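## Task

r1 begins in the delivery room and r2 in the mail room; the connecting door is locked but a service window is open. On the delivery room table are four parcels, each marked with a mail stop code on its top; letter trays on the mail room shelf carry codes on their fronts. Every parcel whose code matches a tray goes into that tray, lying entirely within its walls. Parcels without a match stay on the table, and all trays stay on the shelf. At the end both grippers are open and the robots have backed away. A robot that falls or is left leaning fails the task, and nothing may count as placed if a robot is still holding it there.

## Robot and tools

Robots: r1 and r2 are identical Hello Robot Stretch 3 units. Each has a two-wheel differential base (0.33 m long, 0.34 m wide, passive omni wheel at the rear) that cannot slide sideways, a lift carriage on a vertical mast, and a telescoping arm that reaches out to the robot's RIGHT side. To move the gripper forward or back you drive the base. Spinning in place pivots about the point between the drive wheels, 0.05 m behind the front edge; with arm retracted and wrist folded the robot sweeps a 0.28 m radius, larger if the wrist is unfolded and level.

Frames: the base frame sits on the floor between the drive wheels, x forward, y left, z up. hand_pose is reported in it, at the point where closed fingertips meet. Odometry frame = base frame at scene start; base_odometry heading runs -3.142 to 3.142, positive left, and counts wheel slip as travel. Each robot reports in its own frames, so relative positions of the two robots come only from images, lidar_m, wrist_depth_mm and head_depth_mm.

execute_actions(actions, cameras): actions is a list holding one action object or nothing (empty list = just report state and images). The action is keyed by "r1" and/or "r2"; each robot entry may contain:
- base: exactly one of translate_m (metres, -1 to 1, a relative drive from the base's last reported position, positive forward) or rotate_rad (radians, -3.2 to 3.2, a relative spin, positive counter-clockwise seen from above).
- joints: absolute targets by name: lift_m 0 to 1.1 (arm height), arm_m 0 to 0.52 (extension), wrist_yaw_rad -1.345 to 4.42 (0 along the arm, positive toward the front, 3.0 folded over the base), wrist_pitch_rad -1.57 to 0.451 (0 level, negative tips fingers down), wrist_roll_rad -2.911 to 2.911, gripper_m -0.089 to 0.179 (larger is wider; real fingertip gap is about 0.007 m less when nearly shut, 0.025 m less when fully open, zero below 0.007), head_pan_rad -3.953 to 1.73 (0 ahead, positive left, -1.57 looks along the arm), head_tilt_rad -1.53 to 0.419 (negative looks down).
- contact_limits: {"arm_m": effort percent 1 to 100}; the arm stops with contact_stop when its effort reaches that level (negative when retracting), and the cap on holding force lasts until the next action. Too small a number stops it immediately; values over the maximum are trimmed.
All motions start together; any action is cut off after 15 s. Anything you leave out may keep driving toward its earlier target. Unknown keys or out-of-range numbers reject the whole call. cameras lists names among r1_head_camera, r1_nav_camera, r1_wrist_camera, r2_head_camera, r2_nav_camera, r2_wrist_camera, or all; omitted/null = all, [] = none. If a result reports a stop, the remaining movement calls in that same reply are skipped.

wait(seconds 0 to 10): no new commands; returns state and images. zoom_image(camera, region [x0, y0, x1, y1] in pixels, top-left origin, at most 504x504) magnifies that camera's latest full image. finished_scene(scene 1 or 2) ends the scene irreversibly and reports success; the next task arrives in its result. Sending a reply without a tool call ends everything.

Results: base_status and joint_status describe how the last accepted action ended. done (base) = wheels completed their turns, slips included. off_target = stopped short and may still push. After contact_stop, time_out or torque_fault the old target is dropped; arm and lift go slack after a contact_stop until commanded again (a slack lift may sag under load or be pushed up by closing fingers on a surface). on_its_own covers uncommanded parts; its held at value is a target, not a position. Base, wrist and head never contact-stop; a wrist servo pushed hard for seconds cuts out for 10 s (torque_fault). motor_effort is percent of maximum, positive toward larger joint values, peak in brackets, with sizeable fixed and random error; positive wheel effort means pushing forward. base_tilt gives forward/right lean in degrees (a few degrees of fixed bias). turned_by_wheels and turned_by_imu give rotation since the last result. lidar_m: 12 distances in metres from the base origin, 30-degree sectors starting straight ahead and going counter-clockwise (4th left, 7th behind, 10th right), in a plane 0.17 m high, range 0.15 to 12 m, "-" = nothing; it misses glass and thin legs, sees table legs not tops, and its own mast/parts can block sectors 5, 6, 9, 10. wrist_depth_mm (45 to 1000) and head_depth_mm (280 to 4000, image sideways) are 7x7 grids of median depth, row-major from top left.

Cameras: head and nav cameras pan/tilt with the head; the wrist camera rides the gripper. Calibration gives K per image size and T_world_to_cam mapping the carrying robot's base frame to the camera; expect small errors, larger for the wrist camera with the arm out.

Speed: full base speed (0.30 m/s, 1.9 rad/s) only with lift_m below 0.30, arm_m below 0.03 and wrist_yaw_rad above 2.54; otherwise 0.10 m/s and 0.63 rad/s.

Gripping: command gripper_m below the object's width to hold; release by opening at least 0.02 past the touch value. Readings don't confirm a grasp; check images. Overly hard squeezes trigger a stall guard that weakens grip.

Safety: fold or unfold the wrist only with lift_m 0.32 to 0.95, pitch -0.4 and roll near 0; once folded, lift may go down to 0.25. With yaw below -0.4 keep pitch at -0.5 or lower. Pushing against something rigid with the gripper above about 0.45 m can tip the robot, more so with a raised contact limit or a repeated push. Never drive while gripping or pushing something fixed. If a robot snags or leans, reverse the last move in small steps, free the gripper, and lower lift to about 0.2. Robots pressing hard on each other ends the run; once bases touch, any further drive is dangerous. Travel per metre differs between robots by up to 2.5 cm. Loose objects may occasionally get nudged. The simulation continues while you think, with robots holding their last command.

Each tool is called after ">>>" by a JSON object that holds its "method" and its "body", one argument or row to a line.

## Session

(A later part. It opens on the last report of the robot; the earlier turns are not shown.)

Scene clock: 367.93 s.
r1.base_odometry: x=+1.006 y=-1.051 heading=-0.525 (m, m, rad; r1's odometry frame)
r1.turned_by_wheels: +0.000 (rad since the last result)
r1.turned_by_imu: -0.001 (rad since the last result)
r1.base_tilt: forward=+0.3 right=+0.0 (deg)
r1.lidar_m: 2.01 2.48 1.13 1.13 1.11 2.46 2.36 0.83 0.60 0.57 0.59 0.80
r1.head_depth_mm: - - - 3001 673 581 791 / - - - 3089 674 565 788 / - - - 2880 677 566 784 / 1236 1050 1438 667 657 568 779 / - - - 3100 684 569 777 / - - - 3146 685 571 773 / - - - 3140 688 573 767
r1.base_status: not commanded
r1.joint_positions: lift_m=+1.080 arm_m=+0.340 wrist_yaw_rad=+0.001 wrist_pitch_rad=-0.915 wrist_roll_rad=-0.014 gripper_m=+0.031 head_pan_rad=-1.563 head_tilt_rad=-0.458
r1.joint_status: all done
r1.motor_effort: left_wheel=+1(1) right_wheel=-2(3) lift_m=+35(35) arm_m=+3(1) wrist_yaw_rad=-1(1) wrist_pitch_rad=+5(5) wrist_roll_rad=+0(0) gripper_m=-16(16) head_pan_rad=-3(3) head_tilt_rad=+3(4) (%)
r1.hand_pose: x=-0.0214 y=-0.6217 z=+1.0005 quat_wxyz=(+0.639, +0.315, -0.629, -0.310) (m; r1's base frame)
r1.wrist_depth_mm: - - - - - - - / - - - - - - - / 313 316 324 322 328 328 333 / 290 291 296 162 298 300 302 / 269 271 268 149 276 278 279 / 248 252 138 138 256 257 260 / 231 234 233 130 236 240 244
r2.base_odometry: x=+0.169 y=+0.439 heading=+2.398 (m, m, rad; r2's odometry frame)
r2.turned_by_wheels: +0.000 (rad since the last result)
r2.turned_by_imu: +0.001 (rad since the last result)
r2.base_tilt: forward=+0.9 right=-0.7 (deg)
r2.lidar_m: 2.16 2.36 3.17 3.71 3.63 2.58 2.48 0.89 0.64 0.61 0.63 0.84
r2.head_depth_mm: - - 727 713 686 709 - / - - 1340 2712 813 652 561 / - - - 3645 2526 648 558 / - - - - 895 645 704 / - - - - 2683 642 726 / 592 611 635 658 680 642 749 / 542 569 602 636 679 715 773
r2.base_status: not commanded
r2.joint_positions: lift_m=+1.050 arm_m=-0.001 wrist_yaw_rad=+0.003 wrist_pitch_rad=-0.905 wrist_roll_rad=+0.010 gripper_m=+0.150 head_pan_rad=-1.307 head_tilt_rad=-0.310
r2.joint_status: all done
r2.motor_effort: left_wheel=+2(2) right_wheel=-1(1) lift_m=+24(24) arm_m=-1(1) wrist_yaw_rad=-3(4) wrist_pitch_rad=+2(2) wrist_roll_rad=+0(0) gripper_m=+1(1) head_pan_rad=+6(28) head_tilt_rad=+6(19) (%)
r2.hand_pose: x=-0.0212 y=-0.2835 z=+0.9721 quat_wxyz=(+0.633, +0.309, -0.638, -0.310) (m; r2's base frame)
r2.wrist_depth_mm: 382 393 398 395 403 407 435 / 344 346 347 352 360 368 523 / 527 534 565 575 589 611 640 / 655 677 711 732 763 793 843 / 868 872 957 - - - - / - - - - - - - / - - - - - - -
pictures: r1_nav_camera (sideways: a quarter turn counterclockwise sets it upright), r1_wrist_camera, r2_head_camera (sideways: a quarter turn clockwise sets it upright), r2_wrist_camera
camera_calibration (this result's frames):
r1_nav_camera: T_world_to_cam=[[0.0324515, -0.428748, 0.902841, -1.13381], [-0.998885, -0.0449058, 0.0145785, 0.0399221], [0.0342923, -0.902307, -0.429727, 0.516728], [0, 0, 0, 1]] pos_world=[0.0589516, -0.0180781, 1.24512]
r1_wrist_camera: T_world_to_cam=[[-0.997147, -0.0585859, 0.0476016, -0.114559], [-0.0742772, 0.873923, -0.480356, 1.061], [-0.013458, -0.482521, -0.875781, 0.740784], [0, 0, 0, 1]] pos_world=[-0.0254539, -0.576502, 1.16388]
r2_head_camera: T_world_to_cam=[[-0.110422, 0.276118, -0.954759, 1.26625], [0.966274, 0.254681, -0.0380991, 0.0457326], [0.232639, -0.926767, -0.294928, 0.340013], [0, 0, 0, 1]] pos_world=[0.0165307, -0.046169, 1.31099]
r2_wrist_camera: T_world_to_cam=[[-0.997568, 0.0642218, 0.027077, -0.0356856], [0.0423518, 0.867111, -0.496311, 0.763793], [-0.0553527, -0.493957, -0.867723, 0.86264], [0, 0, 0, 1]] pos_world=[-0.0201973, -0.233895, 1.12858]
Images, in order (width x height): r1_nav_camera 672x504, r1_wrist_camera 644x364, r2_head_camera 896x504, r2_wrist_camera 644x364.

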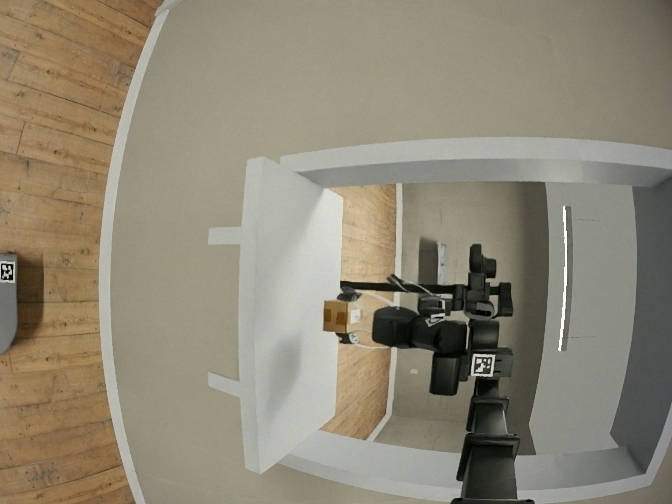

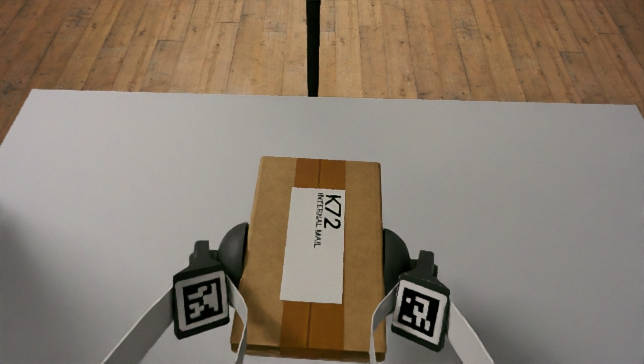

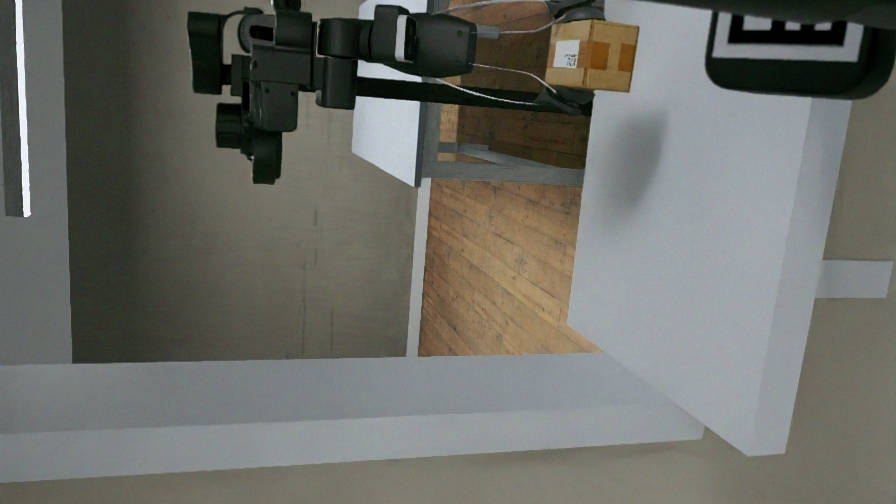

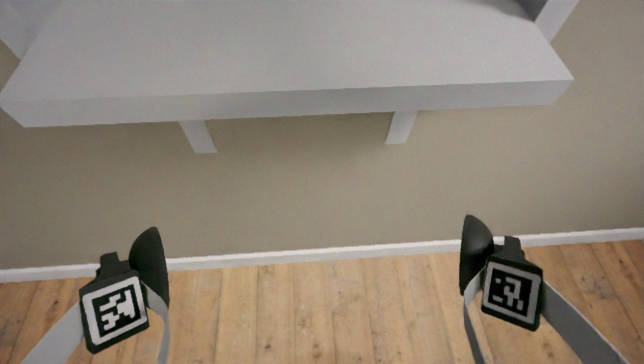

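>>> {"method": "execute_actions", "body": {
  "actions": [
    {"r1":{"joints":{"arm_m":0.36,"lift_m":1.022}}}
  ],
  "cameras": ["r1_wrist_camera","r2_head_camera"]
}}

Scene clock: 373.17 s.
r1.base_odometry: x=+1.006 y=-1.051 heading=-0.525 (m, m, rad; r1's odometry frame)
r1.turned_by_wheels: +0.000 (rad since the last result)
r1.turned_by_imu: -0.001 (rad since the last result)
r1.base_tilt: forward=+0.3 right=+0.1 (deg)
r1.lidar_m: 2.01 2.48 1.13 1.13 1.11 2.46 2.36 0.83 0.59 0.57 0.59 0.80
r1.head_depth_mm: - - - 2878 677 584 792 / - - - 3043 675 565 787 / - - - 2948 653 567 782 / 1242 1037 1460 1481 655 570 779 / - - - 3057 682 569 774 / - - - 3091 686 573 771 / - - - 3131 689 573 766
r1.base_status: not commanded
r1.joint_positions: lift_m=+1.022 arm_m=+0.360 wrist_yaw_rad=+0.001 wrist_pitch_rad=-0.915 wrist_roll_rad=-0.014 gripper_m=+0.031 head_pan_rad=-1.563 head_tilt_rad=-0.458
r1.joint_status: all done
r1.motor_effort: left_wheel=+0(1) right_wheel=-2(2) lift_m=+17(30) arm_m=+4(2) wrist_yaw_rad=-1(1) wrist_pitch_rad=+5(5) wrist_roll_rad=+0(0) gripper_m=-16(15) head_pan_rad=-2(2) head_tilt_rad=+3(3) (%)
r1.hand_pose: x=-0.0214 y=-0.6417 z=+0.9434 quat_wxyz=(+0.639, +0.315, -0.629, -0.310) (m; r1's base frame)
r1.wrist_depth_mm: - - - - - - - / 269 273 274 278 278 281 285 / 245 250 250 253 256 257 260 / 226 228 230 163 233 234 237 / 208 211 210 149 215 217 216 / 196 197 138 138 197 201 202 / 182 182 180 131 184 189 190
r2.base_odometry: x=+0.169 y=+0.439 heading=+2.398 (m, m, rad; r2's odometry frame)
r2.turned_by_wheels: +0.000 (rad since the last result)
r2.turned_by_imu: +0.001 (rad since the last result)
r2.base_tilt: forward=+0.8 right=-0.7 (deg)
r2.lidar_m: 2.16 2.37 3.19 3.71 3.63 2.58 2.48 0.89 0.64 0.61 0.63 0.85
r2.head_depth_mm: - - 1159 719 2741 630 - / - - 1276 2352 1449 636 560 / - - - 3670 2554 647 557 / - - - - 896 643 705 / - - - - 2664 643 728 / 594 616 635 659 683 641 750 / 543 570 603 637 679 720 772
r2.base_status: not commanded
r2.joint_positions: lift_m=+1.050 arm_m=-0.001 wrist_yaw_rad=+0.003 wrist_pitch_rad=-0.905 wrist_roll_rad=+0.010 gripper_m=+0.150 head_pan_rad=-1.307 head_tilt_rad=-0.310
r2.joint_status: not commanded
r2.motor_effort: left_wheel=+2(2) right_wheel=-1(1) lift_m=+24(24) arm_m=-1(1) wrist_yaw_rad=-3(3) wrist_pitch_rad=+2(2) wrist_roll_rad=+0(0) gripper_m=+1(1) head_pan_rad=+4(4) head_tilt_rad=+5(4) (%)
r2.hand_pose: x=-0.0212 y=-0.2835 z=+0.9721 quat_wxyz=(+0.633, +0.309, -0.638, -0.310) (m; r2's base frame)
r2.wrist_depth_mm: 381 394 399 397 404 409 434 / 344 342 348 355 360 364 508 / 517 544 564 582 607 631 646 / 653 667 698 736 760 802 847 / 868 904 933 - - - - / - - - - - - - / - - - - - - -
pictures: r1_wrist_camera, r2_head_camera (sideways: a quarter turn clockwise sets it upright)
camera_calibration (this result's frames):
r1_wrist_camera: T_world_to_cam=[[-0.997147, -0.0585859, 0.0476015, -0.113011], [-0.0742772, 0.873923, -0.480356, 1.05104], [-0.013458, -0.482521, -0.875781, 0.681106], [0, 0, 0, 1]] pos_world=[-0.0254539, -0.596503, 1.10675]
r2_head_camera: T_world_to_cam=[[-0.110422, 0.276115, -0.95476, 1.26625], [0.966274, 0.254684, -0.0380991, 0.0457326], [0.232642, -0.926767, -0.294926, 0.34001], [0, 0, 0, 1]] pos_world=[0.0165308, -0.046169, 1.31099]
Images, in order (width x height): r1_wrist_camera 644x364, r2_head_camera 896x504.

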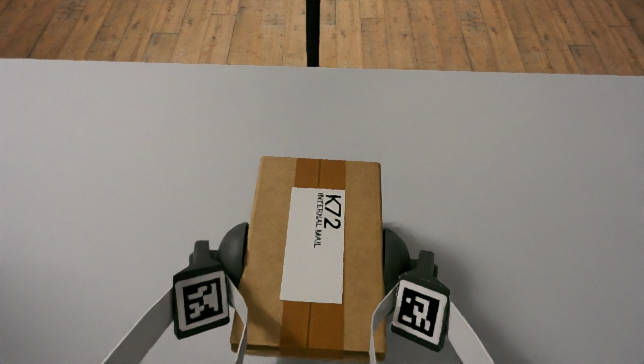

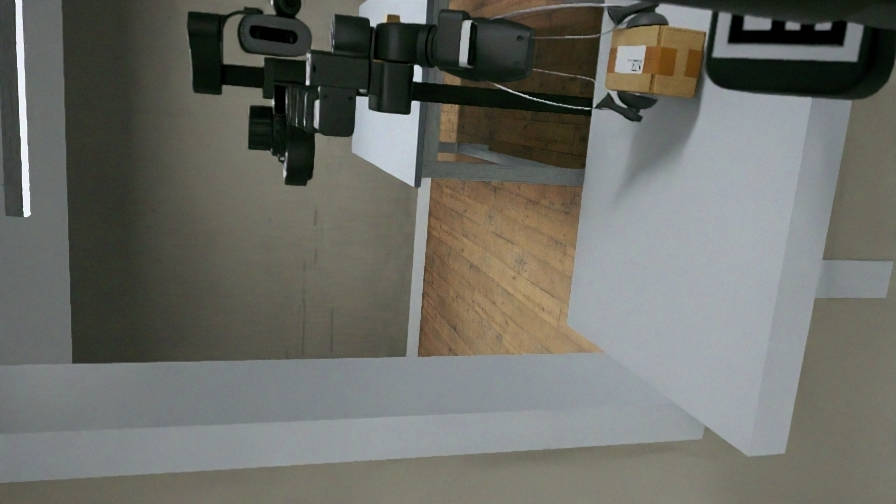

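>>> {"method": "execute_actions", "body": {
  "actions": [
    {"r1":{"joints":{"lift_m":1.013}}}
  ],
  "cameras": []
}}

>>> {"method": "execute_actions", "body": {
  "actions": [
    {"r1":{"joints":{"gripper_m":0.15}}}
  ],
  "cameras": ["r1_wrist_camera","r2_head_camera"]
}}

Scene clock: 376.27 s.
r1.base_odometry: x=+1.006 y=-1.051 heading=-0.525 (m, m, rad; r1's odometry frame)
r1.turned_by_wheels: +0.000 (rad since the last result)
r1.turned_by_imu: +0.000 (rad since the last result)
r1.base_tilt: forward=+0.3 right=+0.1 (deg)
r1.lidar_m: 2.01 2.47 1.13 1.13 1.12 2.46 2.36 0.82 0.59 0.57 0.59 0.80
r1.head_depth_mm: - - - 2855 674 581 794 / - - - 2891 678 564 787 / - - - 2878 654 567 784 / 1243 1038 1465 1501 655 568 779 / - - - 3062 684 570 777 / - - - 3115 685 572 773 / - - - 3168 689 572 767
r1.base_status: not commanded
r1.joint_positions: lift_m=+1.013 arm_m=+0.360 wrist_yaw_rad=+0.001 wrist_pitch_rad=-0.915 wrist_roll_rad=-0.014 gripper_m=+0.031 head_pan_rad=-1.563 head_tilt_rad=-0.458
r1.joint_status: all done
r1.motor_effort: left_wheel=+1(1) right_wheel=-2(3) lift_m=+16(17) arm_m=+4(3) wrist_yaw_rad=-1(1) wrist_pitch_rad=+5(5) wrist_roll_rad=+0(1) gripper_m=-16(16) head_pan_rad=-3(3) head_tilt_rad=+3(3) (%)
r1.hand_pose: x=-0.0214 y=-0.6417 z=+0.9343 quat_wxyz=(+0.639, +0.315, -0.629, -0.310) (m; r1's base frame)
r1.wrist_depth_mm: - - - - - - - / 257 259 262 264 267 269 274 / 235 237 240 242 245 247 247 / 217 217 221 161 223 223 226 / 200 202 200 149 207 207 210 / 186 186 138 138 189 193 194 / 174 174 172 131 176 179 181
r2.base_odometry: x=+0.169 y=+0.439 heading=+2.398 (m, m, rad; r2's odometry frame)
r2.turned_by_wheels: +0.000 (rad since the last result)
r2.turned_by_imu: +0.001 (rad since the last result)
r2.base_tilt: forward=+0.7 right=-0.6 (deg)
r2.lidar_m: 2.16 2.37 3.18 3.72 3.65 2.58 2.48 0.89 0.64 0.61 0.63 0.85
r2.head_depth_mm: - - 1171 720 820 645 - / - - 1023 2359 1438 639 560 / - - - 3662 2509 648 559 / - - - - 897 649 706 / - - - - 2665 644 728 / 594 614 634 656 684 643 747 / 541 569 602 637 679 720 769
r2.base_status: not commanded
r2.joint_positions: lift_m=+1.050 arm_m=-0.001 wrist_yaw_rad=+0.003 wrist_pitch_rad=-0.905 wrist_roll_rad=+0.010 gripper_m=+0.150 head_pan_rad=-1.307 head_tilt_rad=-0.310
r2.joint_status: not commanded
r2.motor_effort: left_wheel=+2(2) right_wheel=-1(1) lift_m=+24(24) arm_m=-1(1) wrist_yaw_rad=-4(4) wrist_pitch_rad=+2(2) wrist_roll_rad=+0(0) gripper_m=+1(1) head_pan_rad=+3(4) head_tilt_rad=+4(3) (%)
r2.hand_pose: x=-0.0212 y=-0.2835 z=+0.9721 quat_wxyz=(+0.633, +0.309, -0.638, -0.310) (m; r2's base frame)
r2.wrist_depth_mm: 386 397 394 400 405 410 431 / 341 345 348 350 365 363 516 / 531 538 552 573 594 608 653 / 658 681 704 741 761 799 826 / 857 872 972 - - - - / - - - - - - - / - - - - - - -
pictures: none
No camera images: the call's "cameras" was empty. Leave "cameras" out to get every camera's image.

Scene clock: 377.97 s.
r1.base_odometry: x=+1.006 y=-1.051 heading=-0.525 (m, m, rad; r1's odometry frame)
r1.turned_by_wheels: +0.000 (rad since the last result)
r1.turned_by_imu: +0.000 (rad since the last result)
r1.base_tilt: forward=+0.3 right=+0.1 (deg)
r1.lidar_m: 2.01 2.47 1.13 1.13 1.12 2.45 2.36 0.82 0.59 0.57 0.59 0.80
r1.head_depth_mm: - - - 2878 675 581 791 / - - - 2888 676 565 786 / - - - 2890 654 566 784 / 1242 1039 1452 1507 656 567 778 / - - - 3116 671 570 776 / - - - 3085 686 571 771 / - - - 3159 687 573 766
r1.base_status: not commanded
r1.joint_positions: lift_m=+1.013 arm_m=+0.360 wrist_yaw_rad=+0.001 wrist_pitch_rad=-0.915 wrist_roll_rad=-0.014 gripper_m=+0.150 head_pan_rad=-1.563 head_tilt_rad=-0.458
r1.joint_status: all done
r1.motor_effort: left_wheel=+0(1) right_wheel=-3(3) lift_m=+17(16) arm_m=+3(3) wrist_yaw_rad=-1(1) wrist_pitch_rad=+5(5) wrist_roll_rad=+0(0) gripper_m=+1(83) head_pan_rad=-2(3) head_tilt_rad=+3(4) (%)
r1.hand_pose: x=-0.0214 y=-0.6417 z=+0.9343 quat_wxyz=(+0.639, +0.315, -0.629, -0.310) (m; r1's base frame)
r1.wrist_depth_mm: - - - - - - - / 257 262 263 265 268 271 272 / 234 239 238 240 244 246 248 / 217 219 218 164 223 225 227 / 202 204 200 152 206 206 208 / 187 187 184 142 192 194 194 / - 174 172 134 178 - 181
r2.base_odometry: x=+0.169 y=+0.439 heading=+2.398 (m, m, rad; r2's odometry frame)
r2.turned_by_wheels: +0.000 (rad since the last result)
r2.turned_by_imu: +0.000 (rad since the last result)
r2.base_tilt: forward=+1.1 right=-0.6 (deg)
r2.lidar_m: 2.16 2.36 3.21 3.72 3.62 2.58 2.48 0.89 0.64 0.61 0.63 0.85
r2.head_depth_mm: - - 1171 721 2759 651 - / - - 1025 2375 1438 638 561 / - - - 3694 2563 650 559 / - - - - 898 644 706 / - - - - 2703 645 727 / 592 613 635 655 685 642 749 / 543 571 603 636 677 718 772
r2.base_status: not commanded
r2.joint_positions: lift_m=+1.050 arm_m=-0.001 wrist_yaw_rad=+0.003 wrist_pitch_rad=-0.905 wrist_roll_rad=+0.010 gripper_m=+0.150 head_pan_rad=-1.307 head_tilt_rad=-0.310
r2.joint_status: not commanded
r2.motor_effort: left_wheel=+2(2) right_wheel=-1(1) lift_m=+24(24) arm_m=-1(1) wrist_yaw_rad=-3(3) wrist_pitch_rad=+2(2) wrist_roll_rad=+0(0) gripper_m=+1(0) head_pan_rad=+5(3) head_tilt_rad=+4(4) (%)
r2.hand_pose: x=-0.0212 y=-0.2835 z=+0.9721 quat_wxyz=(+0.633, +0.309, -0.638, -0.310) (m; r2's base frame)
r2.wrist_depth_mm: 379 393 401 400 407 410 437 / 344 348 345 353 362 365 524 / 522 535 556 582 596 615 641 / 643 673 706 735 755 800 831 / 868 881 963 - - - - / - - - - - - - / - - - - - - -
pictures: r1_wrist_camera, r2_head_camera (sideways: a quarter turn clockwise sets it upright)
camera_calibration (this result's frames):
r1_wrist_camera: T_world_to_cam=[[-0.997147, -0.0585828, 0.0476016, -0.112581], [-0.0742745, 0.873923, -0.480356, 1.04672], [-0.0134595, -0.482521, -0.875781, 0.673217], [0, 0, 0, 1]] pos_world=[-0.0254542, -0.596503, 1.09775]
r2_head_camera: T_world_to_cam=[[-0.110422, 0.276114, -0.954761, 1.26625], [0.966273, 0.254685, -0.0380991, 0.0457326], [0.232644, -0.926767, -0.294925, 0.340008], [0, 0, 0, 1]] pos_world=[0.0165308, -0.0461689, 1.31099]
Images, in order (width x height): r1_wrist_camera 644x364, r2_head_camera 896x504.

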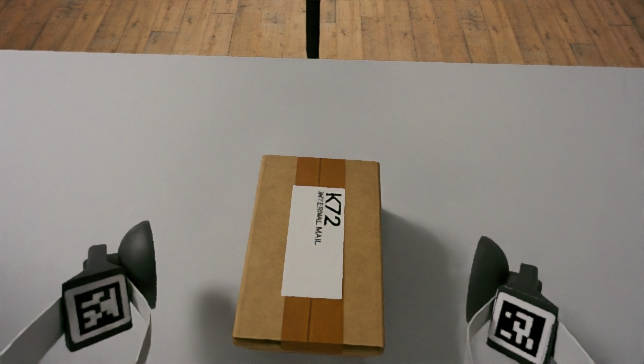

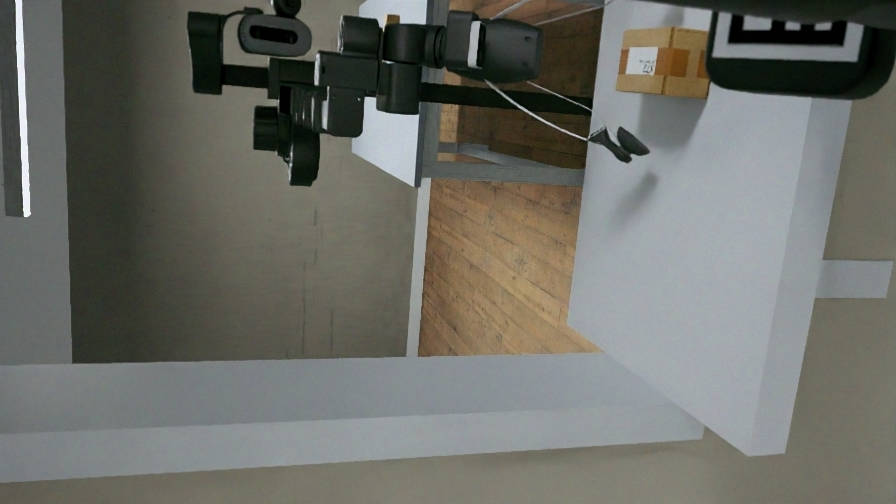

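>>> {"method": "execute_actions", "body": {
  "actions": [
    {"r1":{"joints":{"arm_m":0.01,"lift_m":1.06}},"r2":{"joints":{"lift_m":1.08,"head_pan_rad":-1.57,"head_tilt_rad":-0.5}}}
  ],
  "cameras": []
}}

>>> {"method": "execute_actions", "body": {
  "actions": [
    {"r1":{"base":{"translate_m":-0.57}},"r2":{"joints":{"arm_m":0.37}}}
  ],
  "cameras": ["r2_wrist_camera","r2_nav_camera"]
}}

Scene clock: 406.80 s.
r1.base_odometry: x=+1.006 y=-1.051 heading=-0.525 (m, m, rad; r1's odometry frame)
r1.turned_by_wheels: +0.000 (rad since the last result)
r1.turned_by_imu: -0.001 (rad since the last result)
r1.base_tilt: forward=+0.3 right=+0.0 (deg)
r1.lidar_m: 2.02 2.48 1.13 1.13 1.11 2.46 2.36 0.82 0.60 0.57 0.59 0.80
r1.head_depth_mm: - - - - - - - / - - - - - - - / - - - - - - - / 1221 1027 - 1514 678 555 791 / - - - 3085 683 571 791 / - - - 3103 688 571 770 / - - - 3139 690 573 769
r1.base_status: not commanded
r1.joint_positions: lift_m=+1.060 arm_m=+0.010 wrist_yaw_rad=+0.001 wrist_pitch_rad=-0.915 wrist_roll_rad=-0.014 gripper_m=+0.150 head_pan_rad=-1.563 head_tilt_rad=-0.458
r1.joint_status: all done
r1.motor_effort: left_wheel=+1(1) right_wheel=-3(2) lift_m=+35(40) arm_m=-3(5) wrist_yaw_rad=-1(1) wrist_pitch_rad=+5(5) wrist_roll_rad=+0(0) gripper_m=+0(0) head_pan_rad=-2(2) head_tilt_rad=+3(3) (%)
r1.hand_pose: x=-0.0214 y=-0.2926 z=+0.9805 quat_wxyz=(+0.639, +0.315, -0.629, -0.310) (m; r1's base frame)
r1.wrist_depth_mm: 356 367 365 368 373 375 371 / 320 320 332 329 336 337 343 / 532 551 535 343 346 345 343 / 675 679 691 687 675 686 676 / 977 881 940 978 922 929 903 / - - - - - - - / - - - - - - -
r2.base_odometry: x=+0.169 y=+0.439 heading=+2.398 (m, m, rad; r2's odometry frame)
r2.turned_by_wheels: +0.000 (rad since the last result)
r2.turned_by_imu: +0.002 (rad since the last result)
r2.base_tilt: forward=+1.0 right=-0.6 (deg)
r2.lidar_m: 2.16 2.37 3.19 3.73 3.64 2.58 2.48 0.89 0.64 0.61 0.63 0.85
r2.head_depth_mm: - - - - - - - / - - - - - - - / - - - - - - - / 1170 1033 1419 1504 - 589 882 / - - 2460 884 648 751 871 / - - - 875 645 744 874 / - - - 876 642 755 849
r2.base_status: not commanded
r2.joint_positions: lift_m=+1.080 arm_m=-0.001 wrist_yaw_rad=+0.003 wrist_pitch_rad=-0.905 wrist_roll_rad=+0.010 gripper_m=+0.150 head_pan_rad=-1.563 head_tilt_rad=-0.493
r2.joint_status: all done
r2.motor_effort: left_wheel=+2(2) right_wheel=-1(1) lift_m=+24(24) arm_m=-1(1) wrist_yaw_rad=-3(4) wrist_pitch_rad=+2(2) wrist_roll_rad=+0(0) gripper_m=+1(1) head_pan_rad=-5(30) head_tilt_rad=-4(18) (%)
r2.hand_pose: x=-0.0212 y=-0.2834 z=+1.0020 quat_wxyz=(+0.633, +0.309, -0.638, -0.310) (m; r2's base frame)
r2.wrist_depth_mm: 405 442 450 430 455 442 439 / 399 388 392 395 400 403 517 / 372 375 383 402 596 631 641 / 641 671 698 730 763 790 849 / 875 888 951 - - - - / - - - - - - - / - - - - - - -
pictures: none
No camera images: the call's "cameras" was empty. Leave "cameras" out to get every camera's image.

Scene clock: 413.73 s.
r1.base_odometry: x=+0.513 y=-0.765 heading=-0.525 (m, m, rad; r1's odometry frame)
r1.turned_by_wheels: +0.000 (rad since the last result)
r1.turned_by_imu: -0.004 (rad since the last result)
r1.base_tilt: forward=+0.3 right=+0.1 (deg)
r1.lidar_m: 2.03 3.05 1.38 1.09 2.60 1.87 1.79 0.84 0.61 0.58 0.60 0.81
r1.head_depth_mm: 477 512 545 - - - - / 474 509 541 - - - - / 473 508 541 - - - - / 472 507 546 591 642 719 806 / 470 503 543 590 646 709 805 / 468 504 542 587 643 707 784 / 467 501 540 582 629 703 780
r1.base_status: done
r1.joint_positions: lift_m=+1.060 arm_m=+0.010 wrist_yaw_rad=+0.001 wrist_pitch_rad=-0.915 wrist_roll_rad=-0.014 gripper_m=+0.150 head_pan_rad=-1.563 head_tilt_rad=-0.458
r1.joint_status: not commanded
r1.motor_effort: left_wheel=+1(2) right_wheel=-3(7) lift_m=+35(35) arm_m=-3(3) wrist_yaw_rad=-1(2) wrist_pitch_rad=+5(5) wrist_roll_rad=+0(0) gripper_m=+0(0) head_pan_rad=-3(2) head_tilt_rad=+4(3) (%)
r1.hand_pose: x=-0.0214 y=-0.2926 z=+0.9805 quat_wxyz=(+0.639, +0.315, -0.629, -0.310) (m; r1's base frame)
r1.wrist_depth_mm: 356 374 385 378 381 374 385 / 326 457 447 449 445 446 452 / 547 552 552 557 552 552 550 / 720 701 725 704 690 692 685 / - 920 974 965 990 964 982 / - - - - - - - / - - - - - - -
r2.base_odometry: x=+0.169 y=+0.439 heading=+2.398 (m, m, rad; r2's odometry frame)
r2.turned_by_wheels: +0.000 (rad since the last result)
r2.turned_by_imu: +0.002 (rad since the last result)
r2.base_tilt: forward=+1.0 right=-0.6 (deg)
r2.lidar_m: 2.15 2.36 3.18 3.72 3.61 2.58 2.48 0.89 0.64 0.61 0.63 0.85
r2.head_depth_mm: - - - 2735 658 783 884 / - - - 894 656 775 879 / - - 2467 844 648 772 871 / - - - 886 650 769 871 / - - 2490 840 648 764 865 / - - - 873 643 763 857 / - - - 874 642 754 855
r2.base_status: not commanded
r2.joint_positions: lift_m=+1.080 arm_m=+0.370 wrist_yaw_rad=+0.002 wrist_pitch_rad=-0.906 wrist_roll_rad=+0.010 gripper_m=+0.150 head_pan_rad=-1.563 head_tilt_rad=-0.494
r2.joint_status: all done
r2.motor_effort: left_wheel=+2(2) right_wheel=-1(1) lift_m=+24(24) arm_m=+3(4) wrist_yaw_rad=-1(3) wrist_pitch_rad=+2(2) wrist_roll_rad=+0(0) gripper_m=+1(2) head_pan_rad=-4(5) head_tilt_rad=-4(5) (%)
r2.hand_pose: x=-0.0214 y=-0.6539 z=+1.0020 quat_wxyz=(+0.633, +0.309, -0.638, -0.311) (m; r2's base frame)
r2.wrist_depth_mm: - - - - - - - / - - - - - - - / - 342 346 348 349 351 - / 307 310 313 313 315 318 312 / 280 282 283 231 287 296 288 / 257 - 258 211 261 - 264 / 238 235 240 198 241 241 244
pictures: r2_nav_camera (sideways: a quarter turn counterclockwise sets it upright), r2_wrist_camera
camera_calibration (this result's frames):
r2_nav_camera: T_world_to_cam=[[-0.0171561, -0.493675, 0.869477, -1.08554], [-0.999814, 0.00082499, -0.0192594, 0.0766502], [0.0087906, -0.869646, -0.493598, 0.593953], [0, 0, 0, 1]] pos_world=[0.0527912, -0.019437, 1.2385]
r2_wrist_camera: T_world_to_cam=[[-0.997471, 0.0656936, 0.0271224, -0.0119947], [0.0436465, 0.867382, -0.495726, 1.09946], [-0.0560914, -0.493288, -0.868056, 0.706356], [0, 0, 0, 1]] pos_world=[-0.0203315, -0.604428, 1.15851]
Images, in order (width x height): r2_nav_camera 672x504, r2_wrist_camera 644x364.

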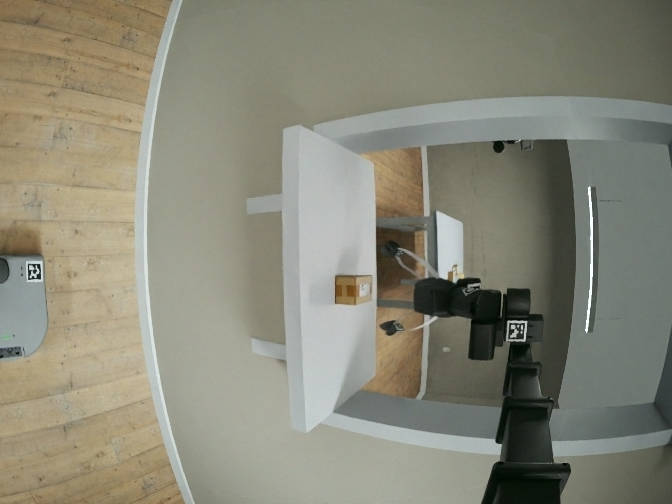

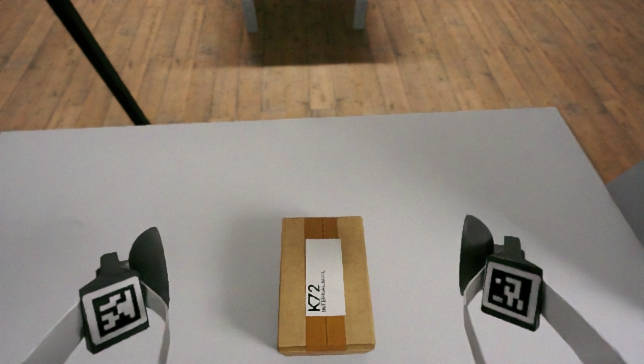

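>>> {"method": "execute_actions", "body": {
  "actions": [
    {"r1":{"base":{"rotate_rad":1.59}},"r2":{"joints":{"lift_m":0.998}}}
  ],
  "cameras": ["r2_wrist_camera"]
}}

Scene clock: 425.97 s.
r1.base_odometry: x=+0.513 y=-0.765 heading=+1.065 (m, m, rad; r1's odometry frame)
r1.turned_by_wheels: +1.590 (rad since the last result)
r1.turned_by_imu: +1.566 (rad since the last result)
r1.base_tilt: forward=+0.3 right=+0.1 (deg)
r1.lidar_m: 1.10 2.57 1.86 1.79 0.83 0.61 0.58 0.60 0.82 2.13 3.06 1.39
r1.head_depth_mm: 1699 1697 1798 - - - - / 2486 2452 2540 - - - - / 2580 2761 2980 - - - - / 2590 2787 2993 3077 2283 1695 1386 / 2577 2766 3009 3130 2229 1749 1393 / 2563 2771 2955 3121 2243 1743 1429 / 2564 2753 2980 3133 2230 1763 1431
r1.base_status: done
r1.joint_positions: lift_m=+1.060 arm_m=+0.010 wrist_yaw_rad=+0.001 wrist_pitch_rad=-0.915 wrist_roll_rad=-0.014 gripper_m=+0.150 head_pan_rad=-1.563 head_tilt_rad=-0.458
r1.joint_status: not commanded
r1.motor_effort: left_wheel=-3(8) right_wheel=+4(7) lift_m=+35(35) arm_m=-3(3) wrist_yaw_rad=-2(1) wrist_pitch_rad=+5(5) wrist_roll_rad=+0(0) gripper_m=+0(0) head_pan_rad=-2(3) head_tilt_rad=+3(4) (%)
r1.hand_pose: x=-0.0214 y=-0.2926 z=+0.9805 quat_wxyz=(+0.639, +0.315, -0.629, -0.310) (m; r1's base frame)
r1.wrist_depth_mm: - - - - - - 682 / - - - - - - 681 / - - - - - - 683 / - - - - - - 671 / - - - - - - 688 / - - - - - 933 673 / - - - - - - 647
r2.base_odometry: x=+0.169 y=+0.439 heading=+2.398 (m, m, rad; r2's odometry frame)
r2.turned_by_wheels: +0.000 (rad since the last result)
r2.turned_by_imu: +0.002 (rad since the last result)
r2.base_tilt: forward=+0.8 right=-0.6 (deg)
r2.lidar_m: 2.16 2.36 3.19 3.73 3.63 2.57 2.48 0.89 0.64 0.61 0.63 0.85
r2.head_depth_mm: - - - 819 659 781 891 / - - 3863 895 656 772 876 / - - - 863 651 771 870 / - - - 799 651 766 865 / - - 2462 2493 646 765 859 / - - 3754 875 646 762 857 / - 1172 - 869 641 755 852
r2.base_status: not commanded
r2.joint_positions: lift_m=+0.998 arm_m=+0.370 wrist_yaw_rad=+0.002 wrist_pitch_rad=-0.906 wrist_roll_rad=+0.010 gripper_m=+0.150 head_pan_rad=-1.563 head_tilt_rad=-0.494
r2.joint_status: all done
r2.motor_effort: left_wheel=+2(2) right_wheel=-1(1) lift_m=+18(21) arm_m=+3(3) wrist_yaw_rad=-2(2) wrist_pitch_rad=+2(2) wrist_roll_rad=+0(0) gripper_m=+1(0) head_pan_rad=-5(3) head_tilt_rad=-4(2) (%)
r2.hand_pose: x=-0.0214 y=-0.6539 z=+0.9204 quat_wxyz=(+0.633, +0.309, -0.638, -0.311) (m; r2's base frame)
r2.wrist_depth_mm: - - - - - - - / 266 265 270 271 274 273 277 / 235 238 238 242 241 242 245 / 212 214 214 157 218 218 219 / 194 197 194 142 195 203 200 / 179 - 178 131 175 - 184 / - 162 163 127 164 167 169
pictures: r2_wrist_camera
camera_calibration (this result's frames):
r2_wrist_camera: T_world_to_cam=[[-0.997471, 0.0656932, 0.0271234, -0.0097824], [0.0436465, 0.867389, -0.495713, 1.059], [-0.0560915, -0.493276, -0.868063, 0.635527], [0, 0, 0, 1]] pos_world=[-0.0203315, -0.60443, 1.0769]
Images, in order (width x height): r2_wrist_camera 644x364.

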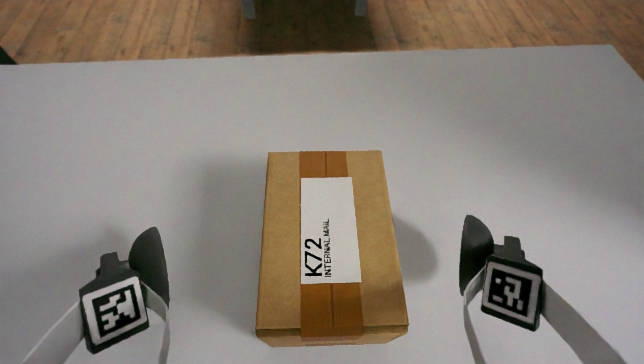

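>>> {"method": "execute_actions", "body": {
  "actions": [
    {"r2":{"joints":{"gripper_m":0.03}}}
  ],
  "cameras": ["r2_wrist_camera"]
}}

>>> {"method": "execute_actions", "body": {
  "actions": [
    {"r1":{"base":{"translate_m":1.0},"joints":{"head_pan_rad":-0.6,"head_tilt_rad":-0.6}},"r2":{"joints":{"lift_m":1.06}}}
  ],
  "cameras": ["r2_wrist_camera","r1_nav_camera"]
}}

Scene clock: 431.13 s.
r1.base_odometry: x=+0.513 y=-0.765 heading=+1.065 (m, m, rad; r1's odometry frame)
r1.turned_by_wheels: +0.000 (rad since the last result)
r1.turned_by_imu: -0.001 (rad since the last result)
r1.base_tilt: forward=+0.3 right=+0.0 (deg)
r1.lidar_m: 1.09 2.56 1.87 1.79 0.83 0.60 0.58 0.60 0.82 2.12 3.07 1.38
r1.head_depth_mm: 1707 1689 1811 - - - - / 2534 2469 2516 - - - - / 2579 2786 2949 - - - - / 2568 2787 2948 3088 2284 1703 1387 / 2574 2770 2987 3116 2232 1738 1393 / 2576 2761 2986 3118 2249 1750 1431 / 2584 2752 2957 3121 2261 1756 1437
r1.base_status: not commanded
r1.joint_positions: lift_m=+1.060 arm_m=+0.010 wrist_yaw_rad=+0.001 wrist_pitch_rad=-0.915 wrist_roll_rad=-0.014 gripper_m=+0.150 head_pan_rad=-1.563 head_tilt_rad=-0.458
r1.joint_status: not commanded
r1.motor_effort: left_wheel=-3(3) right_wheel=+3(4) lift_m=+35(35) arm_m=-3(3) wrist_yaw_rad=-1(1) wrist_pitch_rad=+5(5) wrist_roll_rad=+0(0) gripper_m=+0(0) head_pan_rad=-1(2) head_tilt_rad=+3(3) (%)
r1.hand_pose: x=-0.0214 y=-0.2926 z=+0.9805 quat_wxyz=(+0.639, +0.315, -0.629, -0.310) (m; r1's base frame)
r1.wrist_depth_mm: - - - - - - 680 / - - - - - - 678 / - - - - - - 696 / - - - - - - 679 / - - - - - - 656 / - - - - - 913 655 / - - - - - - 620
r2.base_odometry: x=+0.169 y=+0.439 heading=+2.398 (m, m, rad; r2's odometry frame)
r2.turned_by_wheels: +0.000 (rad since the last result)
r2.turned_by_imu: +0.001 (rad since the last result)
r2.base_tilt: forward=+0.9 right=-0.6 (deg)
r2.lidar_m: 2.16 2.36 3.16 3.73 3.63 2.57 2.48 0.89 0.64 0.61 0.63 0.85
r2.head_depth_mm: - - - 814 658 778 884 / - - 3901 894 655 775 872 / - - - 851 652 772 872 / - - - 801 650 768 866 / - - 2440 877 647 764 862 / - - 3809 877 645 761 857 / - 1169 - 868 642 755 849
r2.base_status: not commanded
r2.joint_positions: lift_m=+0.998 arm_m=+0.370 wrist_yaw_rad=+0.002 wrist_pitch_rad=-0.907 wrist_roll_rad=+0.010 gripper_m=+0.031 head_pan_rad=-1.563 head_tilt_rad=-0.494
r2.joint_status: all done
r2.motor_effort: left_wheel=+2(2) right_wheel=-1(1) lift_m=+18(18) arm_m=+3(3) wrist_yaw_rad=-2(2) wrist_pitch_rad=+3(2) wrist_roll_rad=+0(0) gripper_m=-11(87) head_pan_rad=-4(4) head_tilt_rad=-4(4) (%)
r2.hand_pose: x=-0.0214 y=-0.6535 z=+0.9202 quat_wxyz=(+0.633, +0.309, -0.638, -0.311) (m; r2's base frame)
r2.wrist_depth_mm: - - - - - - - / 265 265 266 270 272 273 275 / 237 237 239 240 242 243 243 / 213 212 213 156 216 218 219 / 193 194 192 141 197 198 200 / 178 179 130 129 - 182 182 / 164 164 160 130 165 168 169
pictures: r2_wrist_camera
camera_calibration (this result's frames):
r2_wrist_camera: T_world_to_cam=[[-0.997471, 0.0656489, 0.0272303, -0.00992669], [0.0436453, 0.868185, -0.494318, 1.05782], [-0.0560924, -0.49188, -0.868854, 0.637146], [0, 0, 0, 1]] pos_world=[-0.0203315, -0.604334, 1.07676]
Images, in order (width x height): r2_wrist_camera 644x364.

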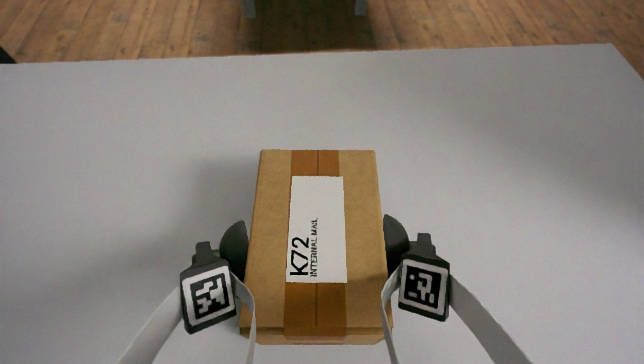

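Scene clock: 442.53 s.
r1.base_odometry: x=+0.997 y=+0.110 heading=+1.065 (m, m, rad; r1's odometry frame)
r1.turned_by_wheels: +0.000 (rad since the last result)
r1.turned_by_imu: +0.004 (rad since the last result)
r1.base_tilt: forward=+0.3 right=+0.1 (deg)
r1.lidar_m: 0.92 2.55 1.87 1.80 1.87 1.63 1.57 1.63 2.22 0.87 0.24 0.34
r1.head_depth_mm: 3235 3425 3324 915 761 625 531 / 3417 3702 3345 976 763 626 532 / 3210 3518 1358 978 765 626 532 / 2981 3240 1367 979 766 629 570 / 2784 3037 1368 988 770 664 1249 / 2648 2865 1376 991 796 1491 1272 / 2478 2694 1381 987 1717 1498 1307
r1.base_status: done
r1.joint_positions: lift_m=+1.060 arm_m=+0.010 wrist_yaw_rad=+0.001 wrist_pitch_rad=-0.915 wrist_roll_rad=-0.014 gripper_m=+0.150 head_pan_rad=-0.607 head_tilt_rad=-0.593
r1.joint_status: all done
r1.motor_effort: left_wheel=-4(4) right_wheel=+3(8) lift_m=+35(35) arm_m=-2(3) wrist_yaw_rad=-1(1) wrist_pitch_rad=+5(5) wrist_roll_rad=+0(0) gripper_m=+0(0) head_pan_rad=+3(33) head_tilt_rad=-5(18) (%)
r1.hand_pose: x=-0.0214 y=-0.2926 z=+0.9805 quat_wxyz=(+0.639, +0.315, -0.629, -0.310) (m; r1's base frame)
r1.wrist_depth_mm: 554 559 573 - - - - / 507 508 518 - - - - / 464 462 469 - - - - / 424 427 426 - - - - / 390 398 405 - - - - / 361 359 373 - - - - / 334 340 349 - - - -
r2.base_odometry: x=+0.169 y=+0.439 heading=+2.398 (m, m, rad; r2's odometry frame)
r2.turned_by_wheels: +0.000 (rad since the last result)
r2.turned_by_imu: +0.003 (rad since the last result)
r2.base_tilt: forward=+1.0 right=-0.7 (deg)
r2.lidar_m: 2.16 2.36 3.19 3.73 3.64 2.58 2.48 0.89 0.64 0.61 0.63 0.84
r2.head_depth_mm: - - - 2781 657 780 884 / - - - 897 658 772 879 / - - 3794 848 652 773 869 / - - - 672 647 769 869 / - - 2470 884 648 766 860 / - - - 876 643 761 854 / - - - 874 642 756 849
r2.base_status: not commanded
r2.joint_positions: lift_m=+1.060 arm_m=+0.370 wrist_yaw_rad=+0.002 wrist_pitch_rad=-0.910 wrist_roll_rad=+0.010 gripper_m=+0.031 head_pan_rad=-1.563 head_tilt_rad=-0.494
r2.joint_status: all done
r2.motor_effort: left_wheel=+2(2) right_wheel=-1(1) lift_m=+24(25) arm_m=+3(3) wrist_yaw_rad=-2(2) wrist_pitch_rad=+3(3) wrist_roll_rad=+0(0) gripper_m=-11(11) head_pan_rad=-3(3) head_tilt_rad=-2(3) (%)
r2.hand_pose: x=-0.0214 y=-0.6529 z=+0.9814 quat_wxyz=(+0.632, +0.310, -0.638, -0.312) (m; r2's base frame)
r2.wrist_depth_mm: - - - - - - - / - - - - - - - / 312 316 320 320 325 322 - / 284 284 285 155 289 291 293 / 260 261 256 142 263 264 266 / 237 238 130 130 - 243 244 / 218 219 216 129 220 224 225
pictures: r1_nav_camera (sideways: a quarter turn counterclockwise sets it upright), r2_wrist_camera
camera_calibration (this result's frames):
r1_nav_camera: T_world_to_cam=[[0.465261, -0.287701, 0.837114, -1.05073], [-0.538144, -0.8428, 0.00944139, 0.0438016], [0.702803, -0.454881, -0.546947, 0.665171], [0, 0, 0, 1]] pos_world=[0.0449496, 0.0371946, 1.24298]
r2_wrist_camera: T_world_to_cam=[[-0.997471, 0.0655731, 0.0274198, -0.0118698], [0.0436431, 0.869566, -0.491885, 1.08606], [-0.0560978, -0.489445, -0.870228, 0.693555], [0, 0, 0, 1]] pos_world=[-0.0203319, -0.604166, 1.13809]
Images, in order (width x height): r1_nav_camera 672x504, r2_wrist_camera 644x364.

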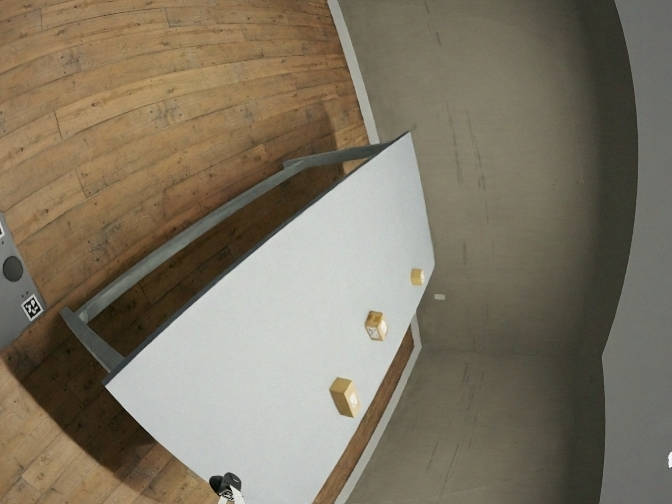

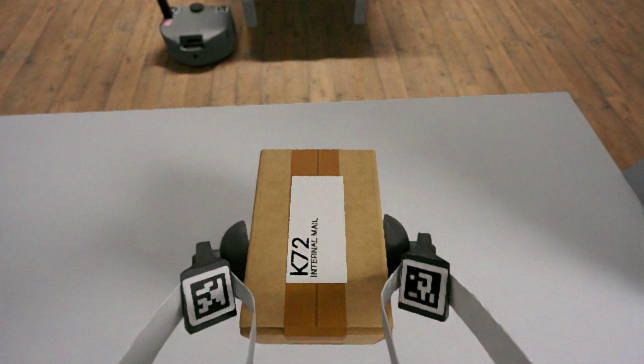

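>>> {"method": "execute_actions", "body": {
  "actions": [
    {"r1":{"base":{"translate_m":0.3}},"r2":{"joints":{"arm_m":0.01}}}
  ],
  "cameras": []
}}

>>> {"method": "execute_actions", "body": {
  "actions": [
    {"r1":{"base":{"translate_m":0.25}},"r2":{"base":{"rotate_rad":1.6},"joints":{"lift_m":0.9,"wrist_pitch_rad":-0.4,"head_pan_rad":0.0,"head_tilt_rad":-0.3}}}
  ],
  "cameras": ["r2_head_camera","r2_wrist_camera"]
}}

Scene clock: 476.67 s.
r1.base_odometry: x=+1.143 y=+0.372 heading=+1.065 (m, m, rad; r1's odometry frame)
r1.turned_by_wheels: +0.000 (rad since the last result)
r1.turned_by_imu: +0.001 (rad since the last result)
r1.base_tilt: forward=+0.3 right=+0.0 (deg)
r1.lidar_m: 0.92 2.53 1.87 1.80 1.87 1.94 1.87 1.93 0.25 0.24 0.25 0.34
r1.head_depth_mm: 3231 3426 3260 937 760 626 531 / 3053 3387 3300 973 765 626 531 / 2842 3125 1363 979 766 628 533 / 2635 2894 1368 982 766 628 569 / 2489 2702 1372 987 768 665 1248 / 2335 2514 1380 990 791 1465 1275 / 2205 2387 2487 991 1480 1508 1308
r1.base_status: done
r1.joint_positions: lift_m=+1.060 arm_m=+0.010 wrist_yaw_rad=+0.001 wrist_pitch_rad=-0.915 wrist_roll_rad=-0.014 gripper_m=+0.150 head_pan_rad=-0.607 head_tilt_rad=-0.593
r1.joint_status: not commanded
r1.motor_effort: left_wheel=-4(5) right_wheel=+3(8) lift_m=+35(35) arm_m=-3(3) wrist_yaw_rad=-1(1) wrist_pitch_rad=+5(5) wrist_roll_rad=+0(0) gripper_m=+0(0) head_pan_rad=+3(3) head_tilt_rad=-4(4) (%)
r1.hand_pose: x=-0.0214 y=-0.2926 z=+0.9805 quat_wxyz=(+0.639, +0.315, -0.629, -0.310) (m; r1's base frame)
r1.wrist_depth_mm: 551 551 555 584 589 - - / 511 507 517 513 519 - - / 461 467 475 467 473 - - / 425 419 431 429 433 - - / 392 396 392 399 403 - - / 363 369 372 371 376 - - / 338 341 344 343 345 - -
r2.base_odometry: x=+0.169 y=+0.439 heading=+2.398 (m, m, rad; r2's odometry frame)
r2.turned_by_wheels: +0.000 (rad since the last result)
r2.turned_by_imu: +0.002 (rad since the last result)
r2.base_tilt: forward=+0.9 right=-0.6 (deg)
r2.lidar_m: 2.16 2.37 3.18 3.72 3.61 2.57 2.48 0.89 0.64 0.61 0.63 0.85
r2.head_depth_mm: - - - - - - - / - - - - - - - / - - 2335 - - - - / - - 3548 1942 - 486 - / - - 2480 883 648 763 880 / - - - 879 645 759 859 / - - - 874 643 754 854
r2.base_status: not commanded
r2.joint_positions: lift_m=+1.060 arm_m=+0.010 wrist_yaw_rad=+0.002 wrist_pitch_rad=-0.911 wrist_roll_rad=+0.010 gripper_m=+0.031 head_pan_rad=-1.563 head_tilt_rad=-0.494
r2.joint_status: all done
r2.motor_effort: left_wheel=+2(2) right_wheel=-1(1) lift_m=+24(24) arm_m=-4(2) wrist_yaw_rad=-2(2) wrist_pitch_rad=+3(4) wrist_roll_rad=+0(0) gripper_m=-12(12) head_pan_rad=-4(4) head_tilt_rad=-3(3) (%)
r2.hand_pose: x=-0.0214 y=-0.2932 z=+0.9813 quat_wxyz=(+0.632, +0.310, -0.638, -0.312) (m; r2's base frame)
r2.wrist_depth_mm: 393 409 410 415 416 414 425 / 354 358 360 362 364 367 491 / 349 360 545 366 587 602 624 / 642 652 653 156 751 790 833 / 860 882 807 141 961 - - / - - 130 130 - - - / - - - 129 - - -
pictures: none
No camera images: the call's "cameras" was empty. Leave "cameras" out to get every camera's image.

Scene clock: 480.67 s.
r1.base_odometry: x=+1.264 y=+0.591 heading=+1.064 (m, m, rad; r1's odometry frame)
r1.turned_by_wheels: +0.000 (rad since the last result)
r1.turned_by_imu: +0.001 (rad since the last result)
r1.base_tilt: forward=+0.3 right=+0.1 (deg)
r1.lidar_m: 0.93 2.27 1.86 1.80 1.87 2.21 2.12 0.34 0.25 0.24 0.25 0.34
r1.head_depth_mm: 2974 3309 3270 974 762 625 531 / 2737 3011 3172 977 765 626 531 / 2513 2772 1365 979 764 628 533 / 2348 2593 2730 981 767 629 571 / 2215 2419 2585 985 768 662 1265 / 2091 2267 2452 989 793 1425 1287 / 1980 2111 2299 991 1216 1497 1302
r1.base_status: done
r1.joint_positions: lift_m=+1.060 arm_m=+0.010 wrist_yaw_rad=+0.001 wrist_pitch_rad=-0.915 wrist_roll_rad=-0.014 gripper_m=+0.150 head_pan_rad=-0.607 head_tilt_rad=-0.593
r1.joint_status: not commanded
r1.motor_effort: left_wheel=-4(6) right_wheel=+3(8) lift_m=+35(35) arm_m=-3(3) wrist_yaw_rad=-1(1) wrist_pitch_rad=+5(5) wrist_roll_rad=+0(0) gripper_m=+0(0) head_pan_rad=+4(3) head_tilt_rad=-4(5) (%)
r1.hand_pose: x=-0.0214 y=-0.2926 z=+0.9805 quat_wxyz=(+0.639, +0.315, -0.629, -0.310) (m; r1's base frame)
r1.wrist_depth_mm: 556 531 576 564 575 587 - / 514 503 508 530 513 526 540 / 455 459 465 474 476 481 484 / 419 424 430 435 435 431 443 / 395 400 398 398 403 408 410 / 362 367 367 369 372 387 378 / 337 342 341 346 348 - 351
r2.base_odometry: x=+0.169 y=+0.439 heading=-2.285 (m, m, rad; r2's odometry frame)
r2.turned_by_wheels: +1.600 (rad since the last result)
r2.turned_by_imu: +1.588 (rad since the last result)
r2.base_tilt: forward=+0.8 right=-0.6 (deg)
r2.lidar_m: 3.72 3.55 2.55 2.40 0.87 0.63 0.61 0.63 0.86 2.29 2.38 3.27
r2.head_depth_mm: 3288 3438 3613 3830 2883 2085 1634 / 3276 3426 3600 3776 2902 2055 1618 / 3278 3482 3636 3674 2893 2057 1608 / 3265 3385 3514 3734 2852 2060 1608 / 3240 3351 3458 3753 2871 2033 1604 / 3213 3351 3584 3801 2826 2061 1609 / 3201 3364 3463 3738 2817 2051 1580
r2.base_status: done
r2.joint_positions: lift_m=+0.900 arm_m=+0.010 wrist_yaw_rad=+0.002 wrist_pitch_rad=-0.430 wrist_roll_rad=+0.010 gripper_m=+0.031 head_pan_rad=-0.007 head_tilt_rad=-0.310
r2.joint_status: all done
r2.motor_effort: left_wheel=-3(7) right_wheel=+2(4) lift_m=+18(22) arm_m=-3(4) wrist_yaw_rad=-2(2) wrist_pitch_rad=+9(10) wrist_roll_rad=+0(1) gripper_m=-11(11) head_pan_rad=+4(51) head_tilt_rad=+5(20) (%)
r2.hand_pose: x=-0.0212 y=-0.3781 z=+0.9102 quat_wxyz=(+0.688, +0.151, -0.694, -0.151) (m; r2's base frame)
r2.wrist_depth_mm: - - - - - 953 652 / - - - - - 970 645 / - - - - - 978 662 / - - - 155 - 961 667 / - - - 141 - - 672 / - - 130 130 - 991 666 / - - - 128 - 943 662
pictures: r2_head_camera (sideways: a quarter turn clockwise sets it upright), r2_wrist_camera
camera_calibration (this result's frames):
r2_head_camera: T_world_to_cam=[[-0.295204, -0.0325969, -0.954878, 1.26753], [0.012897, 0.999191, -0.0380967, 0.0515452], [0.955347, -0.0235613, -0.294544, 0.335105], [0, 0, 0, 1]] pos_world=[0.0533735, -0.00229035, 1.31101]
r2_wrist_camera: T_world_to_cam=[[-0.997506, 0.0702632, -0.00665123, 0.00505237], [0.0438965, 0.543857, -0.838029, 1.00397], [-0.0552653, -0.836231, -0.545585, 0.339585], [0, 0, 0, 1]] pos_world=[-0.0202636, -0.262397, 1.02666]
Images, in order (width x height): r2_head_camera 896x504, r2_wrist_camera 644x364.

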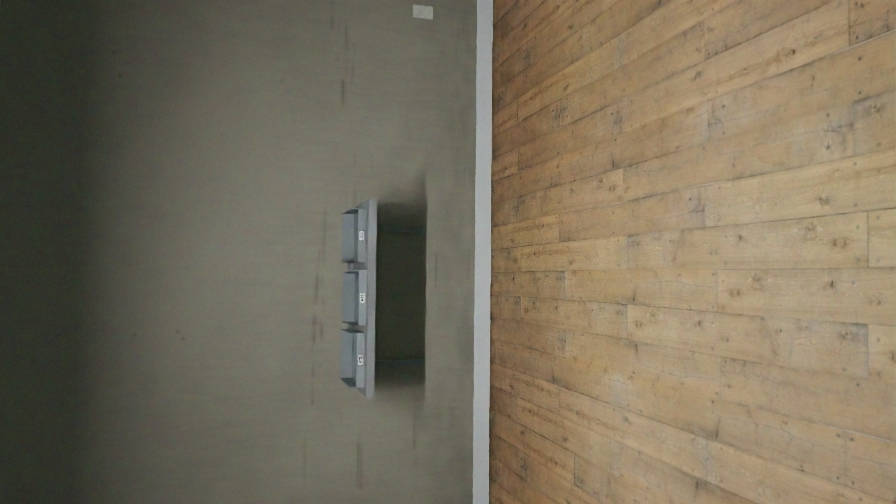

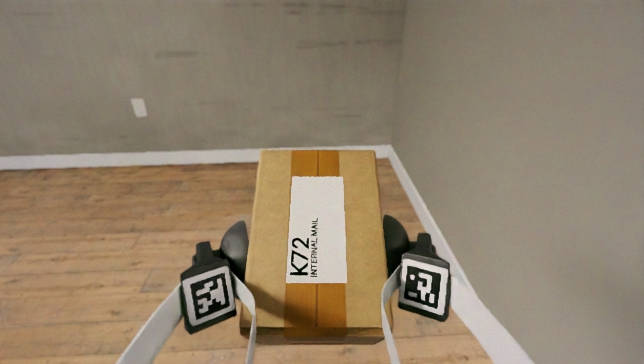

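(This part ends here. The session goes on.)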